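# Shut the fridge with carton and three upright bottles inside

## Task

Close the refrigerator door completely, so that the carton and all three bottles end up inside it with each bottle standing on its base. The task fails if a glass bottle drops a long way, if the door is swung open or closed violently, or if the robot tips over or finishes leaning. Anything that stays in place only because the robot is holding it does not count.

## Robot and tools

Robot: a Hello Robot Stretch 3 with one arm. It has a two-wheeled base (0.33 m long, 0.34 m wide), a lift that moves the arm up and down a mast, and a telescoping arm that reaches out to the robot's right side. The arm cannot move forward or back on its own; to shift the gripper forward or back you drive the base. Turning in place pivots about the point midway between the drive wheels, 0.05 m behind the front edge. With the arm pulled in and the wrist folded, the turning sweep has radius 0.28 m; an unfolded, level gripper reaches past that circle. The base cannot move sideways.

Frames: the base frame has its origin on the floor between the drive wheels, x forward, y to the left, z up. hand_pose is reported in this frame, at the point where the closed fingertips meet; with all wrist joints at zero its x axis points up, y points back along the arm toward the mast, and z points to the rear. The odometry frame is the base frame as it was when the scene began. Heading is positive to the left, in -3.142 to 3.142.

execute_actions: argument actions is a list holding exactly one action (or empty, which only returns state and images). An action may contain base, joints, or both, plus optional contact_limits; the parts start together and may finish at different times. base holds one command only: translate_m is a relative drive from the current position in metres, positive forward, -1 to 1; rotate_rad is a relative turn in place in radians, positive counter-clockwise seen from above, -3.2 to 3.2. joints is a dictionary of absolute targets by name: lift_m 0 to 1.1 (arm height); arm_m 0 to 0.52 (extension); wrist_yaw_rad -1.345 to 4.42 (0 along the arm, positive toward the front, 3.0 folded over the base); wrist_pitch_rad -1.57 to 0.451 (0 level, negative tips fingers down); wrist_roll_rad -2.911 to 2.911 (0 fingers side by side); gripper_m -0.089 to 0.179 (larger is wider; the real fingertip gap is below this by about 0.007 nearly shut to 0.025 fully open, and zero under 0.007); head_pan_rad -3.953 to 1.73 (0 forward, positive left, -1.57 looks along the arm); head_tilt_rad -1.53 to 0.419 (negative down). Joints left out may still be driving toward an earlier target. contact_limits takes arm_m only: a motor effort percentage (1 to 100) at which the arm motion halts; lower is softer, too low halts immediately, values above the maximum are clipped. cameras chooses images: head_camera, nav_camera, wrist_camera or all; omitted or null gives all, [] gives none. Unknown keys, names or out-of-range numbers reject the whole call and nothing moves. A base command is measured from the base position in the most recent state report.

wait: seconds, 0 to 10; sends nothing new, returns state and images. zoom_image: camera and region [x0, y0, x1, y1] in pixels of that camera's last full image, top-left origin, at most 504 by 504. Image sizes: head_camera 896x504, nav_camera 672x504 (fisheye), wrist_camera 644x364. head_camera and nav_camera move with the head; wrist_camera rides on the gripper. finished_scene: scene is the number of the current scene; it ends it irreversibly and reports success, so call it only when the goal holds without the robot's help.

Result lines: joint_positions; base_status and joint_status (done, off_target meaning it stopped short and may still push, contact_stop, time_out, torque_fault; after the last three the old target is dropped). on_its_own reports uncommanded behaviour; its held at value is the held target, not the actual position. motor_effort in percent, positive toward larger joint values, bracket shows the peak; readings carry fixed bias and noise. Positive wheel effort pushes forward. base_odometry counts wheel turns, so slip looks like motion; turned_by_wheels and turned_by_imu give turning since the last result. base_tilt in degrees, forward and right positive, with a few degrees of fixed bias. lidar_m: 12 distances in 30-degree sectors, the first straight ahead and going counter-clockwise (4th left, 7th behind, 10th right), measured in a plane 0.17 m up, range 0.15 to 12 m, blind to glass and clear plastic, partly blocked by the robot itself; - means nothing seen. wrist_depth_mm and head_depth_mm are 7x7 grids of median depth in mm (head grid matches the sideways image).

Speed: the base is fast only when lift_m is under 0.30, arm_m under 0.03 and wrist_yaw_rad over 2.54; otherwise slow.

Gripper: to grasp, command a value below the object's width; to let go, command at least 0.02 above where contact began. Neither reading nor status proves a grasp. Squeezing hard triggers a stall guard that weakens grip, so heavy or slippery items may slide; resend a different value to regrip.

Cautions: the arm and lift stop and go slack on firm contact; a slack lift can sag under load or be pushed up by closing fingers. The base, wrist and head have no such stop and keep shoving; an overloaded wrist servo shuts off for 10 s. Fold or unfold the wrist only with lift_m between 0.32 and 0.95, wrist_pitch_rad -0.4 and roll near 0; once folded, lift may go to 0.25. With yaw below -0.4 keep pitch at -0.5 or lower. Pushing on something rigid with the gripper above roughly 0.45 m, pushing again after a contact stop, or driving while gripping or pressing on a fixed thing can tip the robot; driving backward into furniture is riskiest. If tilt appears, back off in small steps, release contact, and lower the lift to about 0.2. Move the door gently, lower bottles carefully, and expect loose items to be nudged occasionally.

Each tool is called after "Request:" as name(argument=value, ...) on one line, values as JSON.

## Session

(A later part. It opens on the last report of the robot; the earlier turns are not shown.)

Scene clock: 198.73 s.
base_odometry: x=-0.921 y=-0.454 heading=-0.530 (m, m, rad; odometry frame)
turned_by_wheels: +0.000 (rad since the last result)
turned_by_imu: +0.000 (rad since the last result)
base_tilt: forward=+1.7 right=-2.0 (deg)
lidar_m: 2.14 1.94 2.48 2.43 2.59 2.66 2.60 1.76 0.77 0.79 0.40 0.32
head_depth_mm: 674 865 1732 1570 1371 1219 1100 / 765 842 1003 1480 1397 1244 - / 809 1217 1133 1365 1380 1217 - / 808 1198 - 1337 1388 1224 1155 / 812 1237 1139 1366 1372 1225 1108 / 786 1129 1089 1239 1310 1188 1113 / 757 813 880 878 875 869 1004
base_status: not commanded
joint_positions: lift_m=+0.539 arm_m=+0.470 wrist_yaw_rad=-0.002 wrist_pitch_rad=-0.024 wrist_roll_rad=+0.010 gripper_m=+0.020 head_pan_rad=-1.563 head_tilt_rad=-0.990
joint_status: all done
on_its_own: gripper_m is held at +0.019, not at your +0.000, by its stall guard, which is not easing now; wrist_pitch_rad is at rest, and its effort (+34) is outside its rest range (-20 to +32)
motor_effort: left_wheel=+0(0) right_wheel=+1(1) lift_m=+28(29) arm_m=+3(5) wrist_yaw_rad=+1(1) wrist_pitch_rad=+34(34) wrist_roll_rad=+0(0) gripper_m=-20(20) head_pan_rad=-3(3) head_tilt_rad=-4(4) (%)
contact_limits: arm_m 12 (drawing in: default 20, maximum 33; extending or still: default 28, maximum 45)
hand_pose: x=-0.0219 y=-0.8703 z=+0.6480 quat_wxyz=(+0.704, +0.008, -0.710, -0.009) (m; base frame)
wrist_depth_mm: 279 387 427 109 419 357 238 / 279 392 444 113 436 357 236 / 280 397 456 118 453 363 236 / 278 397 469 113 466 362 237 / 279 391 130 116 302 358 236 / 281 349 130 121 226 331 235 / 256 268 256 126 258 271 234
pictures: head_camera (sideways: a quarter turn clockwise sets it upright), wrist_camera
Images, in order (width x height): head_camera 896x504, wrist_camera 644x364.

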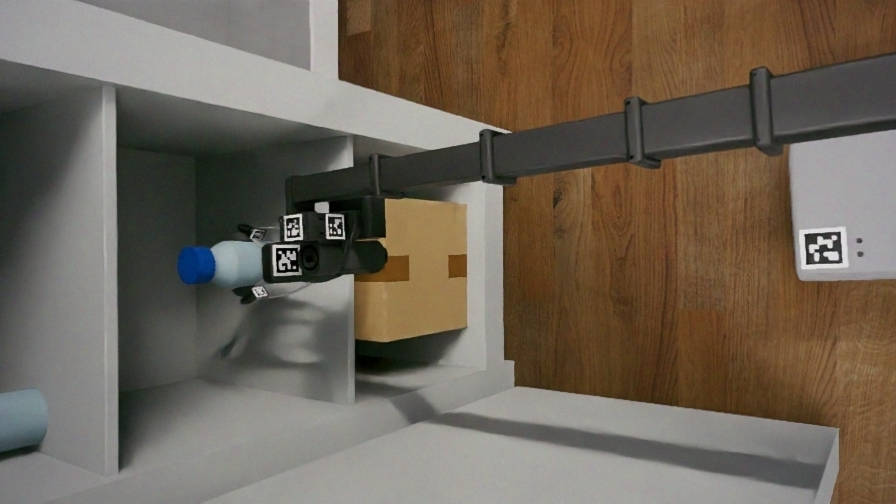

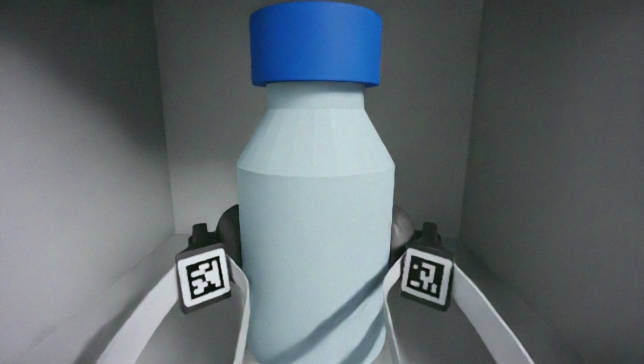

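Request:
execute_actions(actions=[{"joints":{"lift_m":0.46,"wrist_pitch_rad":0}}], cameras=[])

Request:
execute_actions(actions=[{"joints":{"gripper_m":0.11}}], cameras=[])

Request:
execute_actions(actions=[{"joints":{"arm_m":0}}], cameras=["wrist_camera"])

Request:
execute_actions(actions=[{"joints":{"wrist_yaw_rad":2.2,"gripper_m":0}}], cameras=[])

Request:
execute_actions(actions=[{"base":{"rotate_rad":0.8}}], cameras=[])

Request:
execute_actions(actions=[{"base":{"translate_m":0.25}}], cameras=[])

Request:
execute_actions(actions=[{"base":{"rotate_rad":-0.8}}], cameras=[])

Request:
execute_actions(actions=[{"base":{"translate_m":0.28}}], cameras=[])

Request:
execute_actions(actions=[{"joints":{"wrist_yaw_rad":0,"arm_m":0.11}}], cameras=["nav_camera"])

Request:
execute_actions(actions=[{"base":{"translate_m":-0.5}}], cameras=["nav_camera"])

Request:
execute_actions(actions=[{"joints":{"arm_m":0.26}}], cameras=[])

Request:
execute_actions(actions=[{"base":{"translate_m":-0.1},"joints":{"arm_m":0.38}}], cameras=[])

Request:
execute_actions(actions=[{"joints":{"arm_m":0.5},"contact_limits":{"arm_m":18}}], cameras=["nav_camera"])

Scene clock: 218.83 s.
base_odometry: x=-0.921 y=-0.454 heading=-0.529 (m, m, rad; odometry frame)
turned_by_wheels: +0.000 (rad since the last result)
turned_by_imu: +0.000 (rad since the last result)
base_tilt: forward=+1.8 right=-2.0 (deg)
lidar_m: 2.15 1.94 2.49 2.43 2.59 2.66 2.60 1.76 0.77 0.79 0.40 0.32
head_depth_mm: 674 857 1706 1565 1376 1226 1103 / 762 845 1005 1483 1385 1232 - / 806 1222 1131 1372 1354 1227 - / 806 1228 1065 1369 1378 1231 1153 / 811 1241 1146 1362 1386 1227 1106 / 788 1135 1086 1242 1314 1197 1115 / 756 813 882 880 876 875 1006
base_status: not commanded
joint_positions: lift_m=+0.460 arm_m=+0.470 wrist_yaw_rad=-0.002 wrist_pitch_rad=-0.040 wrist_roll_rad=+0.010 gripper_m=+0.020 head_pan_rad=-1.563 head_tilt_rad=-0.990
joint_status: all done
on_its_own: gripper_m is held at +0.019, not at your +0.000, by its stall guard, which is not easing now
motor_effort: left_wheel=+0(0) right_wheel=+0(0) lift_m=+15(28) arm_m=+3(3) wrist_yaw_rad=+1(2) wrist_pitch_rad=+21(33) wrist_roll_rad=+0(1) gripper_m=-20(20) head_pan_rad=-3(3) head_tilt_rad=-5(4) (%)
hand_pose: x=-0.0219 y=-0.8697 z=+0.5646 quat_wxyz=(+0.704, +0.014, -0.710, -0.015) (m; base frame)
wrist_depth_mm: 278 390 417 108 418 361 237 / 278 387 439 113 432 360 235 / 278 392 454 117 446 361 235 / 279 365 360 112 411 356 237 / 257 273 129 116 198 278 236 / 196 197 130 121 158 199 199 / 152 153 147 127 148 155 154
pictures: none
No camera images: the call's "cameras" was empty. Leave "cameras" out to get every camera's image.

Scene clock: 220.23 s.
base_odometry: x=-0.921 y=-0.454 heading=-0.529 (m, m, rad; odometry frame)
turned_by_wheels: +0.000 (rad since the last result)
turned_by_imu: +0.000 (rad since the last result)
base_tilt: forward=+1.8 right=-2.1 (deg)
lidar_m: 2.15 1.94 2.49 2.43 2.58 2.66 2.60 1.76 0.77 0.79 0.40 0.32
head_depth_mm: 674 861 1706 1579 1376 1226 1102 / 765 846 1002 1481 1379 1234 - / 807 1213 1137 1361 1355 1220 - / 809 1223 1055 1357 1380 1230 1147 / 807 1230 1145 1359 1386 1222 1110 / 784 1134 1089 1245 1312 1197 1109 / 759 812 883 880 873 871 1001
base_status: not commanded
joint_positions: lift_m=+0.460 arm_m=+0.470 wrist_yaw_rad=-0.002 wrist_pitch_rad=-0.022 wrist_roll_rad=+0.010 gripper_m=+0.110 head_pan_rad=-1.563 head_tilt_rad=-0.990
joint_status: all done
motor_effort: left_wheel=+1(0) right_wheel=+0(0) lift_m=+15(15) arm_m=+3(3) wrist_yaw_rad=+2(0) wrist_pitch_rad=+11(21) wrist_roll_rad=+1(0) gripper_m=+0(80) head_pan_rad=-3(3) head_tilt_rad=-4(4) (%)
hand_pose: x=-0.0219 y=-0.8703 z=+0.5693 quat_wxyz=(+0.704, +0.007, -0.710, -0.009) (m; base frame)
wrist_depth_mm: 277 390 424 114 425 361 238 / 279 390 441 115 434 362 237 / 277 396 456 123 449 358 235 / 280 394 396 117 445 357 237 / 269 318 138 119 255 300 235 / 207 219 187 124 193 223 209 / 167 160 153 129 161 161 161
pictures: none
No camera images: the call's "cameras" was empty. Leave "cameras" out to get every camera's image.

Scene clock: 224.87 s.
base_odometry: x=-0.921 y=-0.454 heading=-0.529 (m, m, rad; odometry frame)
turned_by_wheels: +0.000 (rad since the last result)
turned_by_imu: +0.000 (rad since the last result)
base_tilt: forward=+1.7 right=-2.1 (deg)
lidar_m: 2.15 1.94 2.48 2.43 2.57 2.67 2.60 1.76 0.77 0.79 0.40 0.32
head_depth_mm: 675 864 1707 1581 1376 1226 1097 / 766 844 999 1490 1386 1250 - / 808 1221 1142 1388 1370 1259 - / 811 1228 1084 1327 1390 1222 - / 812 1233 1140 1358 1381 1229 1106 / 786 1128 1088 1245 1304 1194 1106 / 756 813 886 877 873 873 1000
base_status: not commanded
joint_positions: lift_m=+0.460 arm_m=+0.000 wrist_yaw_rad=-0.002 wrist_pitch_rad=-0.021 wrist_roll_rad=+0.010 gripper_m=+0.110 head_pan_rad=-1.563 head_tilt_rad=-0.990
joint_status: all done
motor_effort: left_wheel=+0(0) right_wheel=+0(0) lift_m=+15(15) arm_m=-3(3) wrist_yaw_rad=+1(1) wrist_pitch_rad=+11(11) wrist_roll_rad=+1(0) gripper_m=+0(0) head_pan_rad=-3(2) head_tilt_rad=-4(4) (%)
hand_pose: x=-0.0219 y=-0.4010 z=+0.5696 quat_wxyz=(+0.704, +0.007, -0.710, -0.008) (m; base frame)
wrist_depth_mm: 353 465 774 832 639 461 938 / 359 477 824 870 630 974 942 / 361 496 852 862 653 - - / 358 512 660 743 556 - - / 364 484 746 622 754 - - / 360 453 597 600 728 - - / 347 558 613 605 641 837 881
pictures: wrist_camera
Images, in order (width x height): wrist_camera 644x364.

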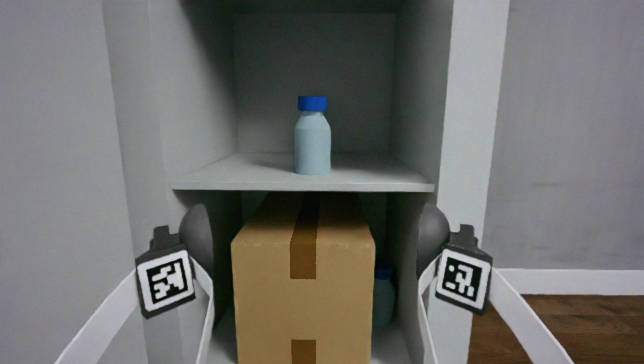

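Scene clock: 226.97 s.
base_odometry: x=-0.921 y=-0.454 heading=-0.529 (m, m, rad; odometry frame)
turned_by_wheels: +0.000 (rad since the last result)
turned_by_imu: +0.000 (rad since the last result)
base_tilt: forward=+1.8 right=-2.0 (deg)
lidar_m: 2.15 1.95 2.49 2.44 2.59 2.67 2.60 1.77 0.77 0.79 0.40 0.32
head_depth_mm: 674 867 1696 1573 1373 1229 1106 / 768 841 1006 1477 1370 1245 - / 806 1222 1139 1393 1387 1256 - / 813 1236 1085 1327 1379 1270 - / 811 1225 1139 1364 1384 1227 1141 / 787 1133 1088 1240 1309 1191 1113 / 757 815 881 883 878 875 1000
base_status: not commanded
joint_positions: lift_m=+0.460 arm_m=+0.000 wrist_yaw_rad=+2.197 wrist_pitch_rad=-0.021 wrist_roll_rad=+0.010 gripper_m=+0.000 head_pan_rad=-1.563 head_tilt_rad=-0.990
joint_status: all done
motor_effort: left_wheel=+1(1) right_wheel=+0(0) lift_m=+15(15) arm_m=-3(3) wrist_yaw_rad=+2(2) wrist_pitch_rad=+11(11) wrist_roll_rad=+1(1) gripper_m=-1(81) head_pan_rad=-3(3) head_tilt_rad=-4(3) (%)
hand_pose: x=+0.1859 y=+0.0045 z=+0.5696 quat_wxyz=(+0.327, +0.636, -0.316, +0.623) (m; base frame)
wrist_depth_mm: - - - - - - - / - - - - - - - / - - - - - - - / - - - - - - - / - - - - - - - / - - - - - - - / 878 906 891 912 890 894 212
pictures: none
No camera images: the call's "cameras" was empty. Leave "cameras" out to get every camera's image.

Scene clock: 229.17 s.
base_odometry: x=-0.921 y=-0.454 heading=+0.270 (m, m, rad; odometry frame)
turned_by_wheels: +0.800 (rad since the last result)
turned_by_imu: +0.783 (rad since the last result)
base_tilt: forward=+1.8 right=-2.1 (deg)
lidar_m: 2.59 2.43 2.46 2.91 2.60 2.35 1.46 0.77 0.54 0.33 0.32 1.95
head_depth_mm: 521 669 925 1292 1319 1221 1105 / 453 561 738 1076 1366 1243 - / 399 482 606 820 1260 1263 - / 358 422 514 660 923 1192 - / 325 376 447 553 725 1176 1138 / 297 339 395 477 1315 1235 1114 / 287 309 370 1534 1384 1236 1110
base_status: done
joint_positions: lift_m=+0.460 arm_m=+0.000 wrist_yaw_rad=+2.197 wrist_pitch_rad=-0.021 wrist_roll_rad=+0.010 gripper_m=+0.000 head_pan_rad=-1.563 head_tilt_rad=-0.990
joint_status: not commanded
motor_effort: left_wheel=-1(5) right_wheel=+1(6) lift_m=+14(14) arm_m=-2(3) wrist_yaw_rad=+1(2) wrist_pitch_rad=+11(11) wrist_roll_rad=+0(1) gripper_m=-3(2) head_pan_rad=-3(3) head_tilt_rad=-4(4) (%)
hand_pose: x=+0.1858 y=+0.0046 z=+0.5696 quat_wxyz=(+0.327, +0.636, -0.316, +0.623) (m; base frame)
wrist_depth_mm: - - - - - - - / - - - - - - - / - - - - - - - / - - - - - - - / - - - - - - - / - - - - - - - / 851 871 896 880 871 905 884
pictures: none
No camera images: the call's "cameras" was empty. Leave "cameras" out to get every camera's image.

Scene clock: 232.63 s.
base_odometry: x=-0.680 y=-0.388 heading=+0.270 (m, m, rad; odometry frame)
turned_by_wheels: +0.000 (rad since the last result)
turned_by_imu: -0.001 (rad since the last result)
base_tilt: forward=+1.7 right=-2.1 (deg)
lidar_m: 2.39 2.24 2.27 2.73 2.77 2.69 1.67 0.98 0.34 1.80 1.98 1.71
head_depth_mm: 296 329 387 610 1324 1224 1107 / 386 406 434 510 771 1235 - / 1823 2068 1751 1591 911 1122 - / 2032 2130 1826 1569 1377 1266 - / 2264 2214 1833 1582 1378 1229 1142 / 2186 2195 1835 1585 1384 1235 1110 / 2020 2138 1824 1575 1386 1232 1111
base_status: done
joint_positions: lift_m=+0.460 arm_m=+0.000 wrist_yaw_rad=+2.197 wrist_pitch_rad=-0.021 wrist_roll_rad=+0.010 gripper_m=+0.000 head_pan_rad=-1.563 head_tilt_rad=-0.990
joint_status: not commanded
motor_effort: left_wheel=-1(3) right_wheel=+2(5) lift_m=+15(15) arm_m=-3(3) wrist_yaw_rad=+2(2) wrist_pitch_rad=+11(11) wrist_roll_rad=+0(0) gripper_m=-1(3) head_pan_rad=-3(3) head_tilt_rad=-4(4) (%)
hand_pose: x=+0.1858 y=+0.0046 z=+0.5696 quat_wxyz=(+0.327, +0.636, -0.316, +0.623) (m; base frame)
wrist_depth_mm: - - - - - - - / - - - - - - - / - - - - - - - / - - - - - - - / - - - - - - - / - - - - - - - / 888 852 885 889 865 881 907
pictures: none
No camera images: the call's "cameras" was empty. Leave "cameras" out to get every camera's image.

Scene clock: 234.83 s.
base_odometry: x=-0.680 y=-0.388 heading=-0.530 (m, m, rad; odometry frame)
turned_by_wheels: -0.800 (rad since the last result)
turned_by_imu: -0.783 (rad since the last result)
base_tilt: forward=+1.8 right=-2.0 (deg)
lidar_m: 1.98 1.71 2.30 2.24 2.39 2.83 2.76 2.01 1.00 0.44 0.34 2.03
head_depth_mm: 992 1068 1271 1568 1379 1227 1108 / 1269 1292 1369 1524 1380 1243 - / 1264 1267 1310 1514 1372 1259 - / 1264 1302 1549 1508 1385 1271 - / 868 1002 1158 1159 1140 1193 1137 / 599 591 584 580 699 1212 1111 / 395 392 391 471 1355 1230 1113
base_status: done
joint_positions: lift_m=+0.460 arm_m=+0.000 wrist_yaw_rad=+2.197 wrist_pitch_rad=-0.021 wrist_roll_rad=+0.010 gripper_m=+0.000 head_pan_rad=-1.563 head_tilt_rad=-0.990
joint_status: not commanded
motor_effort: left_wheel=+2(6) right_wheel=-1(6) lift_m=+15(15) arm_m=-3(3) wrist_yaw_rad=+2(1) wrist_pitch_rad=+11(11) wrist_roll_rad=+0(1) gripper_m=-1(3) head_pan_rad=-3(3) head_tilt_rad=-4(4) (%)
hand_pose: x=+0.1858 y=+0.0046 z=+0.5696 quat_wxyz=(+0.327, +0.636, -0.316, +0.623) (m; base frame)
wrist_depth_mm: - - - - - - - / - - - - - - - / - - - - - - - / - - - - - - - / - - - - - - - / - - - - - - - / 887 878 905 890 906 901 875
pictures: none
No camera images: the call's "cameras" was empty. Leave "cameras" out to get every camera's image.

Scene clock: 238.60 s.
base_odometry: x=-0.439 y=-0.529 heading=-0.529 (m, m, rad; odometry frame)
turned_by_wheels: +0.000 (rad since the last result)
turned_by_imu: -0.001 (rad since the last result)
base_tilt: forward=+1.7 right=-2.0 (deg)
lidar_m: 1.70 1.46 2.28 2.22 2.37 3.11 3.03 2.03 0.33 0.38 1.59 1.74
head_depth_mm: 285 318 389 1500 1376 1223 1106 / 336 370 413 500 1304 1249 - / 312 526 618 631 794 1112 - / 1406 1663 1822 1539 1378 1266 - / 1396 1660 1835 1573 1372 1219 1137 / 1404 1656 1852 1566 1384 1227 1119 / 1404 1648 1834 1598 1382 1244 1111
base_status: done
joint_positions: lift_m=+0.460 arm_m=+0.000 wrist_yaw_rad=+2.197 wrist_pitch_rad=-0.021 wrist_roll_rad=+0.010 gripper_m=+0.000 head_pan_rad=-1.563 head_tilt_rad=-0.990
joint_status: not commanded
motor_effort: left_wheel=+1(5) right_wheel=-2(2) lift_m=+15(15) arm_m=-3(3) wrist_yaw_rad=+3(3) wrist_pitch_rad=+11(11) wrist_roll_rad=+1(1) gripper_m=-2(3) head_pan_rad=-3(3) head_tilt_rad=-4(4) (%)
hand_pose: x=+0.1858 y=+0.0046 z=+0.5696 quat_wxyz=(+0.327, +0.636, -0.316, +0.623) (m; base frame)
wrist_depth_mm: - - - - - - - / - - - - - - - / - - - - - - - / - - - - - - - / - - - - - - - / - - - - - - - / 867 895 884 866 886 900 895
pictures: none
No camera images: the call's "cameras" was empty. Leave "cameras" out to get every camera's image.

Scene clock: 240.70 s.
base_odometry: x=-0.439 y=-0.529 heading=-0.529 (m, m, rad; odometry frame)
turned_by_wheels: +0.000 (rad since the last result)
turned_by_imu: +0.000 (rad since the last result)
base_tilt: forward=+1.7 right=-2.0 (deg)
lidar_m: 1.71 1.46 2.28 2.22 2.37 3.11 3.03 2.03 0.33 0.38 1.59 1.74
head_depth_mm: 284 318 389 1510 1376 1222 1114 / 336 370 413 501 1308 1237 - / 312 525 619 629 765 1191 - / 1402 1657 1821 1571 1415 1214 1158 / 1402 1642 1839 1575 1382 1227 1110 / 1393 1651 1828 1573 1378 1230 1113 / 1401 1645 1829 1574 1388 1230 1104
base_status: not commanded
joint_positions: lift_m=+0.460 arm_m=+0.110 wrist_yaw_rad=+0.003 wrist_pitch_rad=-0.021 wrist_roll_rad=+0.010 gripper_m=+0.000 head_pan_rad=-1.563 head_tilt_rad=-0.990
joint_status: all done
motor_effort: left_wheel=+1(1) right_wheel=-1(1) lift_m=+15(15) arm_m=+3(3) wrist_yaw_rad=-2(4) wrist_pitch_rad=+11(11) wrist_roll_rad=+0(1) gripper_m=-2(4) head_pan_rad=-3(3) head_tilt_rad=-4(4) (%)
hand_pose: x=-0.0206 y=-0.5103 z=+0.5696 quat_wxyz=(+0.704, +0.009, -0.710, -0.007) (m; base frame)
wrist_depth_mm: - - - - 290 138 91 / - - - - 289 139 91 / - - - - 288 138 91 / - - - - 285 138 91 / - - - - 284 137 90 / - - - - 244 138 90 / 866 876 870 895 329 136 90
pictures: nav_camera (sideways: a quarter turn counterclockwise sets it upright)
Images, in order (width x height): nav_camera 672x504.

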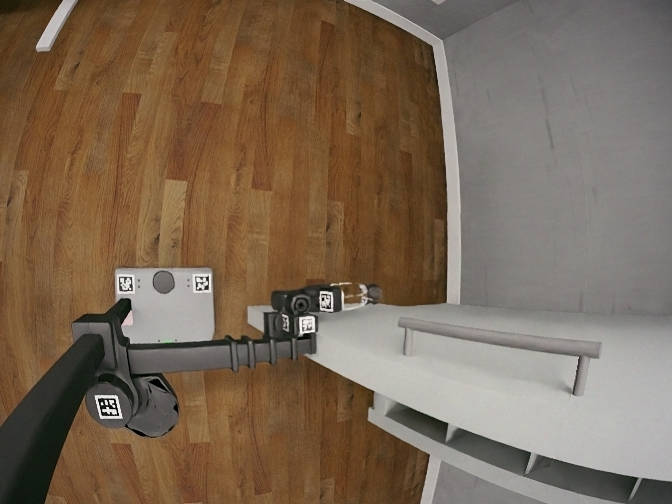

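Scene clock: 246.67 s.
base_odometry: x=-0.870 y=-0.277 heading=-0.529 (m, m, rad; odometry frame)
turned_by_wheels: +0.000 (rad since the last result)
turned_by_imu: +0.002 (rad since the last result)
base_tilt: forward=+1.7 right=-2.1 (deg)
lidar_m: 2.20 1.91 2.31 2.26 2.40 2.61 2.55 2.00 1.52 0.52 0.78 2.23
head_depth_mm: 1383 1625 1818 1564 1376 1226 1114 / 503 1543 1788 1571 1379 1250 - / 469 552 678 933 1382 1200 - / 486 588 730 917 1288 1210 1153 / 545 657 821 1098 1356 1226 1111 / 595 726 935 1320 1382 1234 1114 / 652 819 1089 1563 1385 1231 1111
base_status: done
joint_positions: lift_m=+0.460 arm_m=+0.110 wrist_yaw_rad=+0.003 wrist_pitch_rad=-0.021 wrist_roll_rad=+0.011 gripper_m=+0.000 head_pan_rad=-1.564 head_tilt_rad=-0.990
joint_status: not commanded
motor_effort: left_wheel=+1(10) right_wheel=+0(22) lift_m=+15(15) arm_m=+3(3) wrist_yaw_rad=-3(15) wrist_pitch_rad=+11(11) wrist_roll_rad=+0(0) gripper_m=-2(3) head_pan_rad=-3(3) head_tilt_rad=-4(4) (%)
hand_pose: x=-0.0208 y=-0.5104 z=+0.5695 quat_wxyz=(+0.704, +0.009, -0.711, -0.007) (m; base frame)
wrist_depth_mm: - 329 246 196 162 162 - / - 347 257 202 166 181 - / - 368 266 207 170 - - / - 392 278 215 177 - - / - 416 296 - 182 - - / - 452 328 234 181 - - / 881 486 305 238 199 888 898
pictures: nav_camera (sideways: a quarter turn counterclockwise sets it upright)
Images, in order (width x height): nav_camera 672x504.

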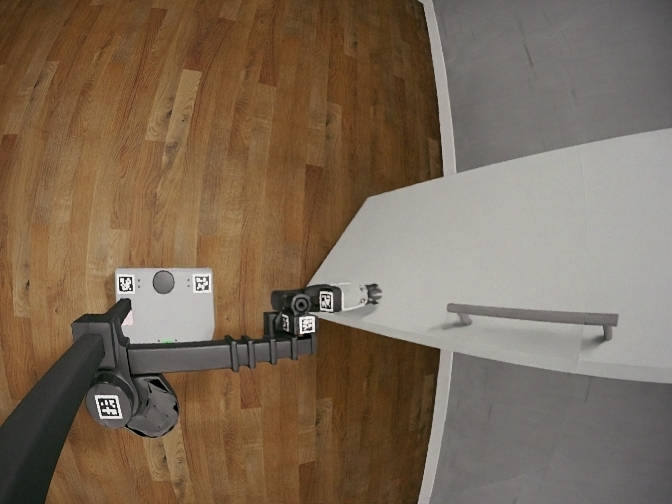

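Scene clock: 249.03 s.
base_odometry: x=-0.870 y=-0.277 heading=-0.529 (m, m, rad; odometry frame)
turned_by_wheels: +0.000 (rad since the last result)
turned_by_imu: +0.000 (rad since the last result)
base_tilt: forward=+1.7 right=-2.1 (deg)
lidar_m: 2.20 1.91 2.31 2.26 2.40 2.61 2.55 2.00 0.81 0.80 0.89 2.23
head_depth_mm: 1378 1625 1807 1558 1388 1230 1107 / 703 868 1738 1564 1383 1248 - / 725 852 1039 1284 1359 1223 - / 733 862 1055 1279 1341 1226 1156 / 744 874 1074 1394 1382 1231 1112 / 754 888 1097 1430 1375 1237 1111 / 762 904 1190 1582 1388 1234 1119
base_status: not commanded
joint_positions: lift_m=+0.460 arm_m=+0.260 wrist_yaw_rad=+0.002 wrist_pitch_rad=-0.021 wrist_roll_rad=+0.011 gripper_m=+0.000 head_pan_rad=-1.564 head_tilt_rad=-0.990
joint_status: all done
motor_effort: left_wheel=+1(3) right_wheel=+0(2) lift_m=+15(15) arm_m=+3(10) wrist_yaw_rad=-1(2) wrist_pitch_rad=+11(14) wrist_roll_rad=+1(0) gripper_m=-2(4) head_pan_rad=-3(3) head_tilt_rad=-4(3) (%)
hand_pose: x=-0.0210 y=-0.6603 z=+0.5695 quat_wxyz=(+0.704, +0.008, -0.711, -0.007) (m; base frame)
wrist_depth_mm: 315 299 289 280 267 257 866 / 327 314 300 287 276 268 870 / 340 322 311 298 285 276 910 / 350 334 324 310 295 287 963 / 370 350 332 - 307 297 - / 383 366 350 340 314 304 - / 397 387 362 344 331 319 879
pictures: none
No camera images: the call's "cameras" was empty. Leave "cameras" out to get every camera's image.

Scene clock: 251.17 s.
base_odometry: x=-0.957 y=-0.226 heading=-0.529 (m, m, rad; odometry frame)
turned_by_wheels: +0.000 (rad since the last result)
turned_by_imu: +0.001 (rad since the last result)
base_tilt: forward=+1.8 right=-2.1 (deg)
lidar_m: 2.30 2.00 2.31 2.28 2.41 2.51 2.45 1.99 1.51 0.85 0.90 2.22
head_depth_mm: 1374 1612 1794 1566 1378 1228 1107 / 1366 1626 1805 1585 1377 1247 - / 771 959 1758 1583 1355 1222 - / 769 913 1076 1484 1385 1230 1153 / 771 909 1105 1437 1375 1238 1109 / 770 910 1107 1419 1385 1233 1107 / 774 912 1112 1485 1394 1230 1107
base_status: done
joint_positions: lift_m=+0.460 arm_m=+0.380 wrist_yaw_rad=+0.002 wrist_pitch_rad=-0.021 wrist_roll_rad=+0.011 gripper_m=+0.000 head_pan_rad=-1.564 head_tilt_rad=-0.990
joint_status: all done
motor_effort: left_wheel=+1(4) right_wheel=-1(5) lift_m=+15(15) arm_m=+3(3) wrist_yaw_rad=-1(1) wrist_pitch_rad=+11(11) wrist_roll_rad=+0(0) gripper_m=-2(0) head_pan_rad=-3(2) head_tilt_rad=-4(4) (%)
hand_pose: x=-0.0210 y=-0.7803 z=+0.5695 quat_wxyz=(+0.704, +0.008, -0.711, -0.007) (m; base frame)
wrist_depth_mm: 209 207 205 204 203 202 753 / 216 216 214 211 210 211 778 / 223 222 222 218 217 218 819 / 231 230 227 227 223 803 825 / 240 239 237 - 230 867 873 / 250 248 247 247 241 889 900 / 261 259 255 251 253 830 870
pictures: none
No camera images: the call's "cameras" was empty. Leave "cameras" out to get every camera's image.

Scene clock: 253.40 s.
base_odometry: x=-0.957 y=-0.226 heading=-0.529 (m, m, rad; odometry frame)
turned_by_wheels: +0.000 (rad since the last result)
turned_by_imu: -0.003 (rad since the last result)
base_tilt: forward=+1.7 right=-1.9 (deg)
lidar_m: 2.30 2.00 2.32 2.28 2.40 2.51 2.45 1.99 1.51 0.85 0.89 2.21
head_depth_mm: 1373 1622 1819 1583 1374 1232 1111 / 1366 1620 1819 1579 1377 1256 - / 771 963 1803 1541 1356 1214 - / 770 907 1059 1486 1392 1231 1155 / 770 905 1110 1429 1380 1223 1110 / 771 905 1110 1431 1389 1232 1106 / 770 908 1108 1503 1390 1234 1108
base_status: not commanded
joint_positions: lift_m=+0.460 arm_m=+0.430 wrist_yaw_rad=+0.004 wrist_pitch_rad=-0.022 wrist_roll_rad=+0.011 gripper_m=+0.000 head_pan_rad=-1.564 head_tilt_rad=-0.990
joint_status: arm_m contact_stop (moved +0.050 of +0.120)
on_its_own: arm_m is slack since a contact_stop, until your next command for it (your +0.500 is given up)
motor_effort: left_wheel=+2(6) right_wheel=-2(6) lift_m=+15(15) arm_m=+0(20) wrist_yaw_rad=-4(3) wrist_pitch_rad=+11(20) wrist_roll_rad=+0(0) gripper_m=-2(3) head_pan_rad=-2(3) head_tilt_rad=-4(3) (%)
contact_limits: arm_m 18 (drawing in: default 20, maximum 33; extending or still: default 28, maximum 45)
hand_pose: x=-0.0205 y=-0.8307 z=+0.5692 quat_wxyz=(+0.704, +0.009, -0.711, -0.007) (m; base frame)
wrist_depth_mm: 162 160 160 158 157 156 698 / 167 166 166 164 163 161 728 / 174 173 171 169 169 167 747 / 179 178 177 175 174 173 770 / 186 186 184 - 180 180 804 / 193 192 190 191 187 186 830 / 202 201 199 197 195 195 840
pictures: nav_camera (sideways: a quarter turn counterclockwise sets it upright)
Images, in order (width x height): nav_camera 672x504.

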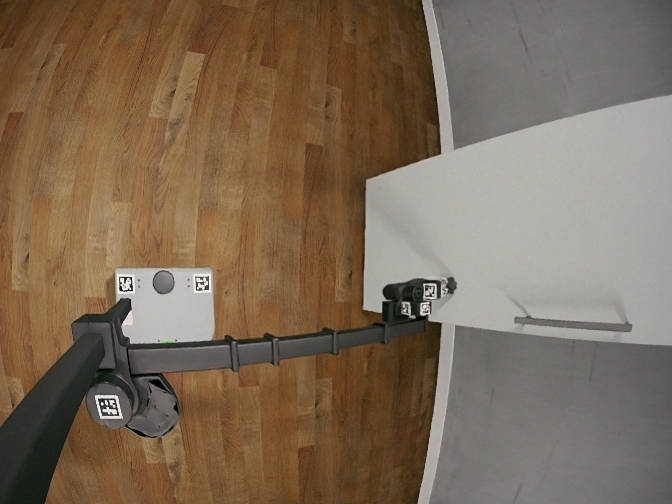

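Request:
execute_actions(actions=[{"joints":{"arm_m":0.4}}], cameras=[])

Request:
finished_scene(scene=1)

Scene clock: 257.00 s.
base_odometry: x=-0.957 y=-0.226 heading=-0.529 (m, m, rad; odometry frame)
turned_by_wheels: +0.000 (rad since the last result)
turned_by_imu: +0.000 (rad since the last result)
base_tilt: forward=+1.8 right=-2.0 (deg)
lidar_m: 2.30 2.00 2.32 2.28 2.41 2.50 2.45 1.99 1.51 0.85 0.90 2.21
head_depth_mm: 1378 1617 1803 1581 1387 1224 1099 / 1369 1608 1812 1563 1376 1248 - / 770 956 1744 1536 1355 1219 - / 770 913 1078 1512 1384 1230 1150 / 764 908 1112 1429 1370 1227 1109 / 767 911 1116 1422 1383 1223 1110 / 772 910 1111 1489 1387 1227 1109
base_status: not commanded
joint_positions: lift_m=+0.460 arm_m=+0.400 wrist_yaw_rad=+0.003 wrist_pitch_rad=-0.022 wrist_roll_rad=+0.011 gripper_m=+0.000 head_pan_rad=-1.564 head_tilt_rad=-0.990
joint_status: all done
motor_effort: left_wheel=+1(2) right_wheel=+0(3) lift_m=+15(15) arm_m=-3(4) wrist_yaw_rad=-2(4) wrist_pitch_rad=+11(11) wrist_roll_rad=+1(0) gripper_m=-2(2) head_pan_rad=-3(2) head_tilt_rad=-4(4) (%)
hand_pose: x=-0.0207 y=-0.8009 z=+0.5694 quat_wxyz=(+0.704, +0.009, -0.711, -0.007) (m; base frame)
wrist_depth_mm: 189 187 186 186 185 184 747 / 196 195 193 192 191 191 766 / 202 202 199 198 197 197 768 / 211 209 207 204 204 205 813 / 219 217 215 - 212 215 834 / 226 226 224 224 220 851 870 / 235 233 232 230 228 790 890
pictures: none
No camera images: the call's "cameras" was empty. Leave "cameras" out to get every camera's image.

The scene is finished: the task was done.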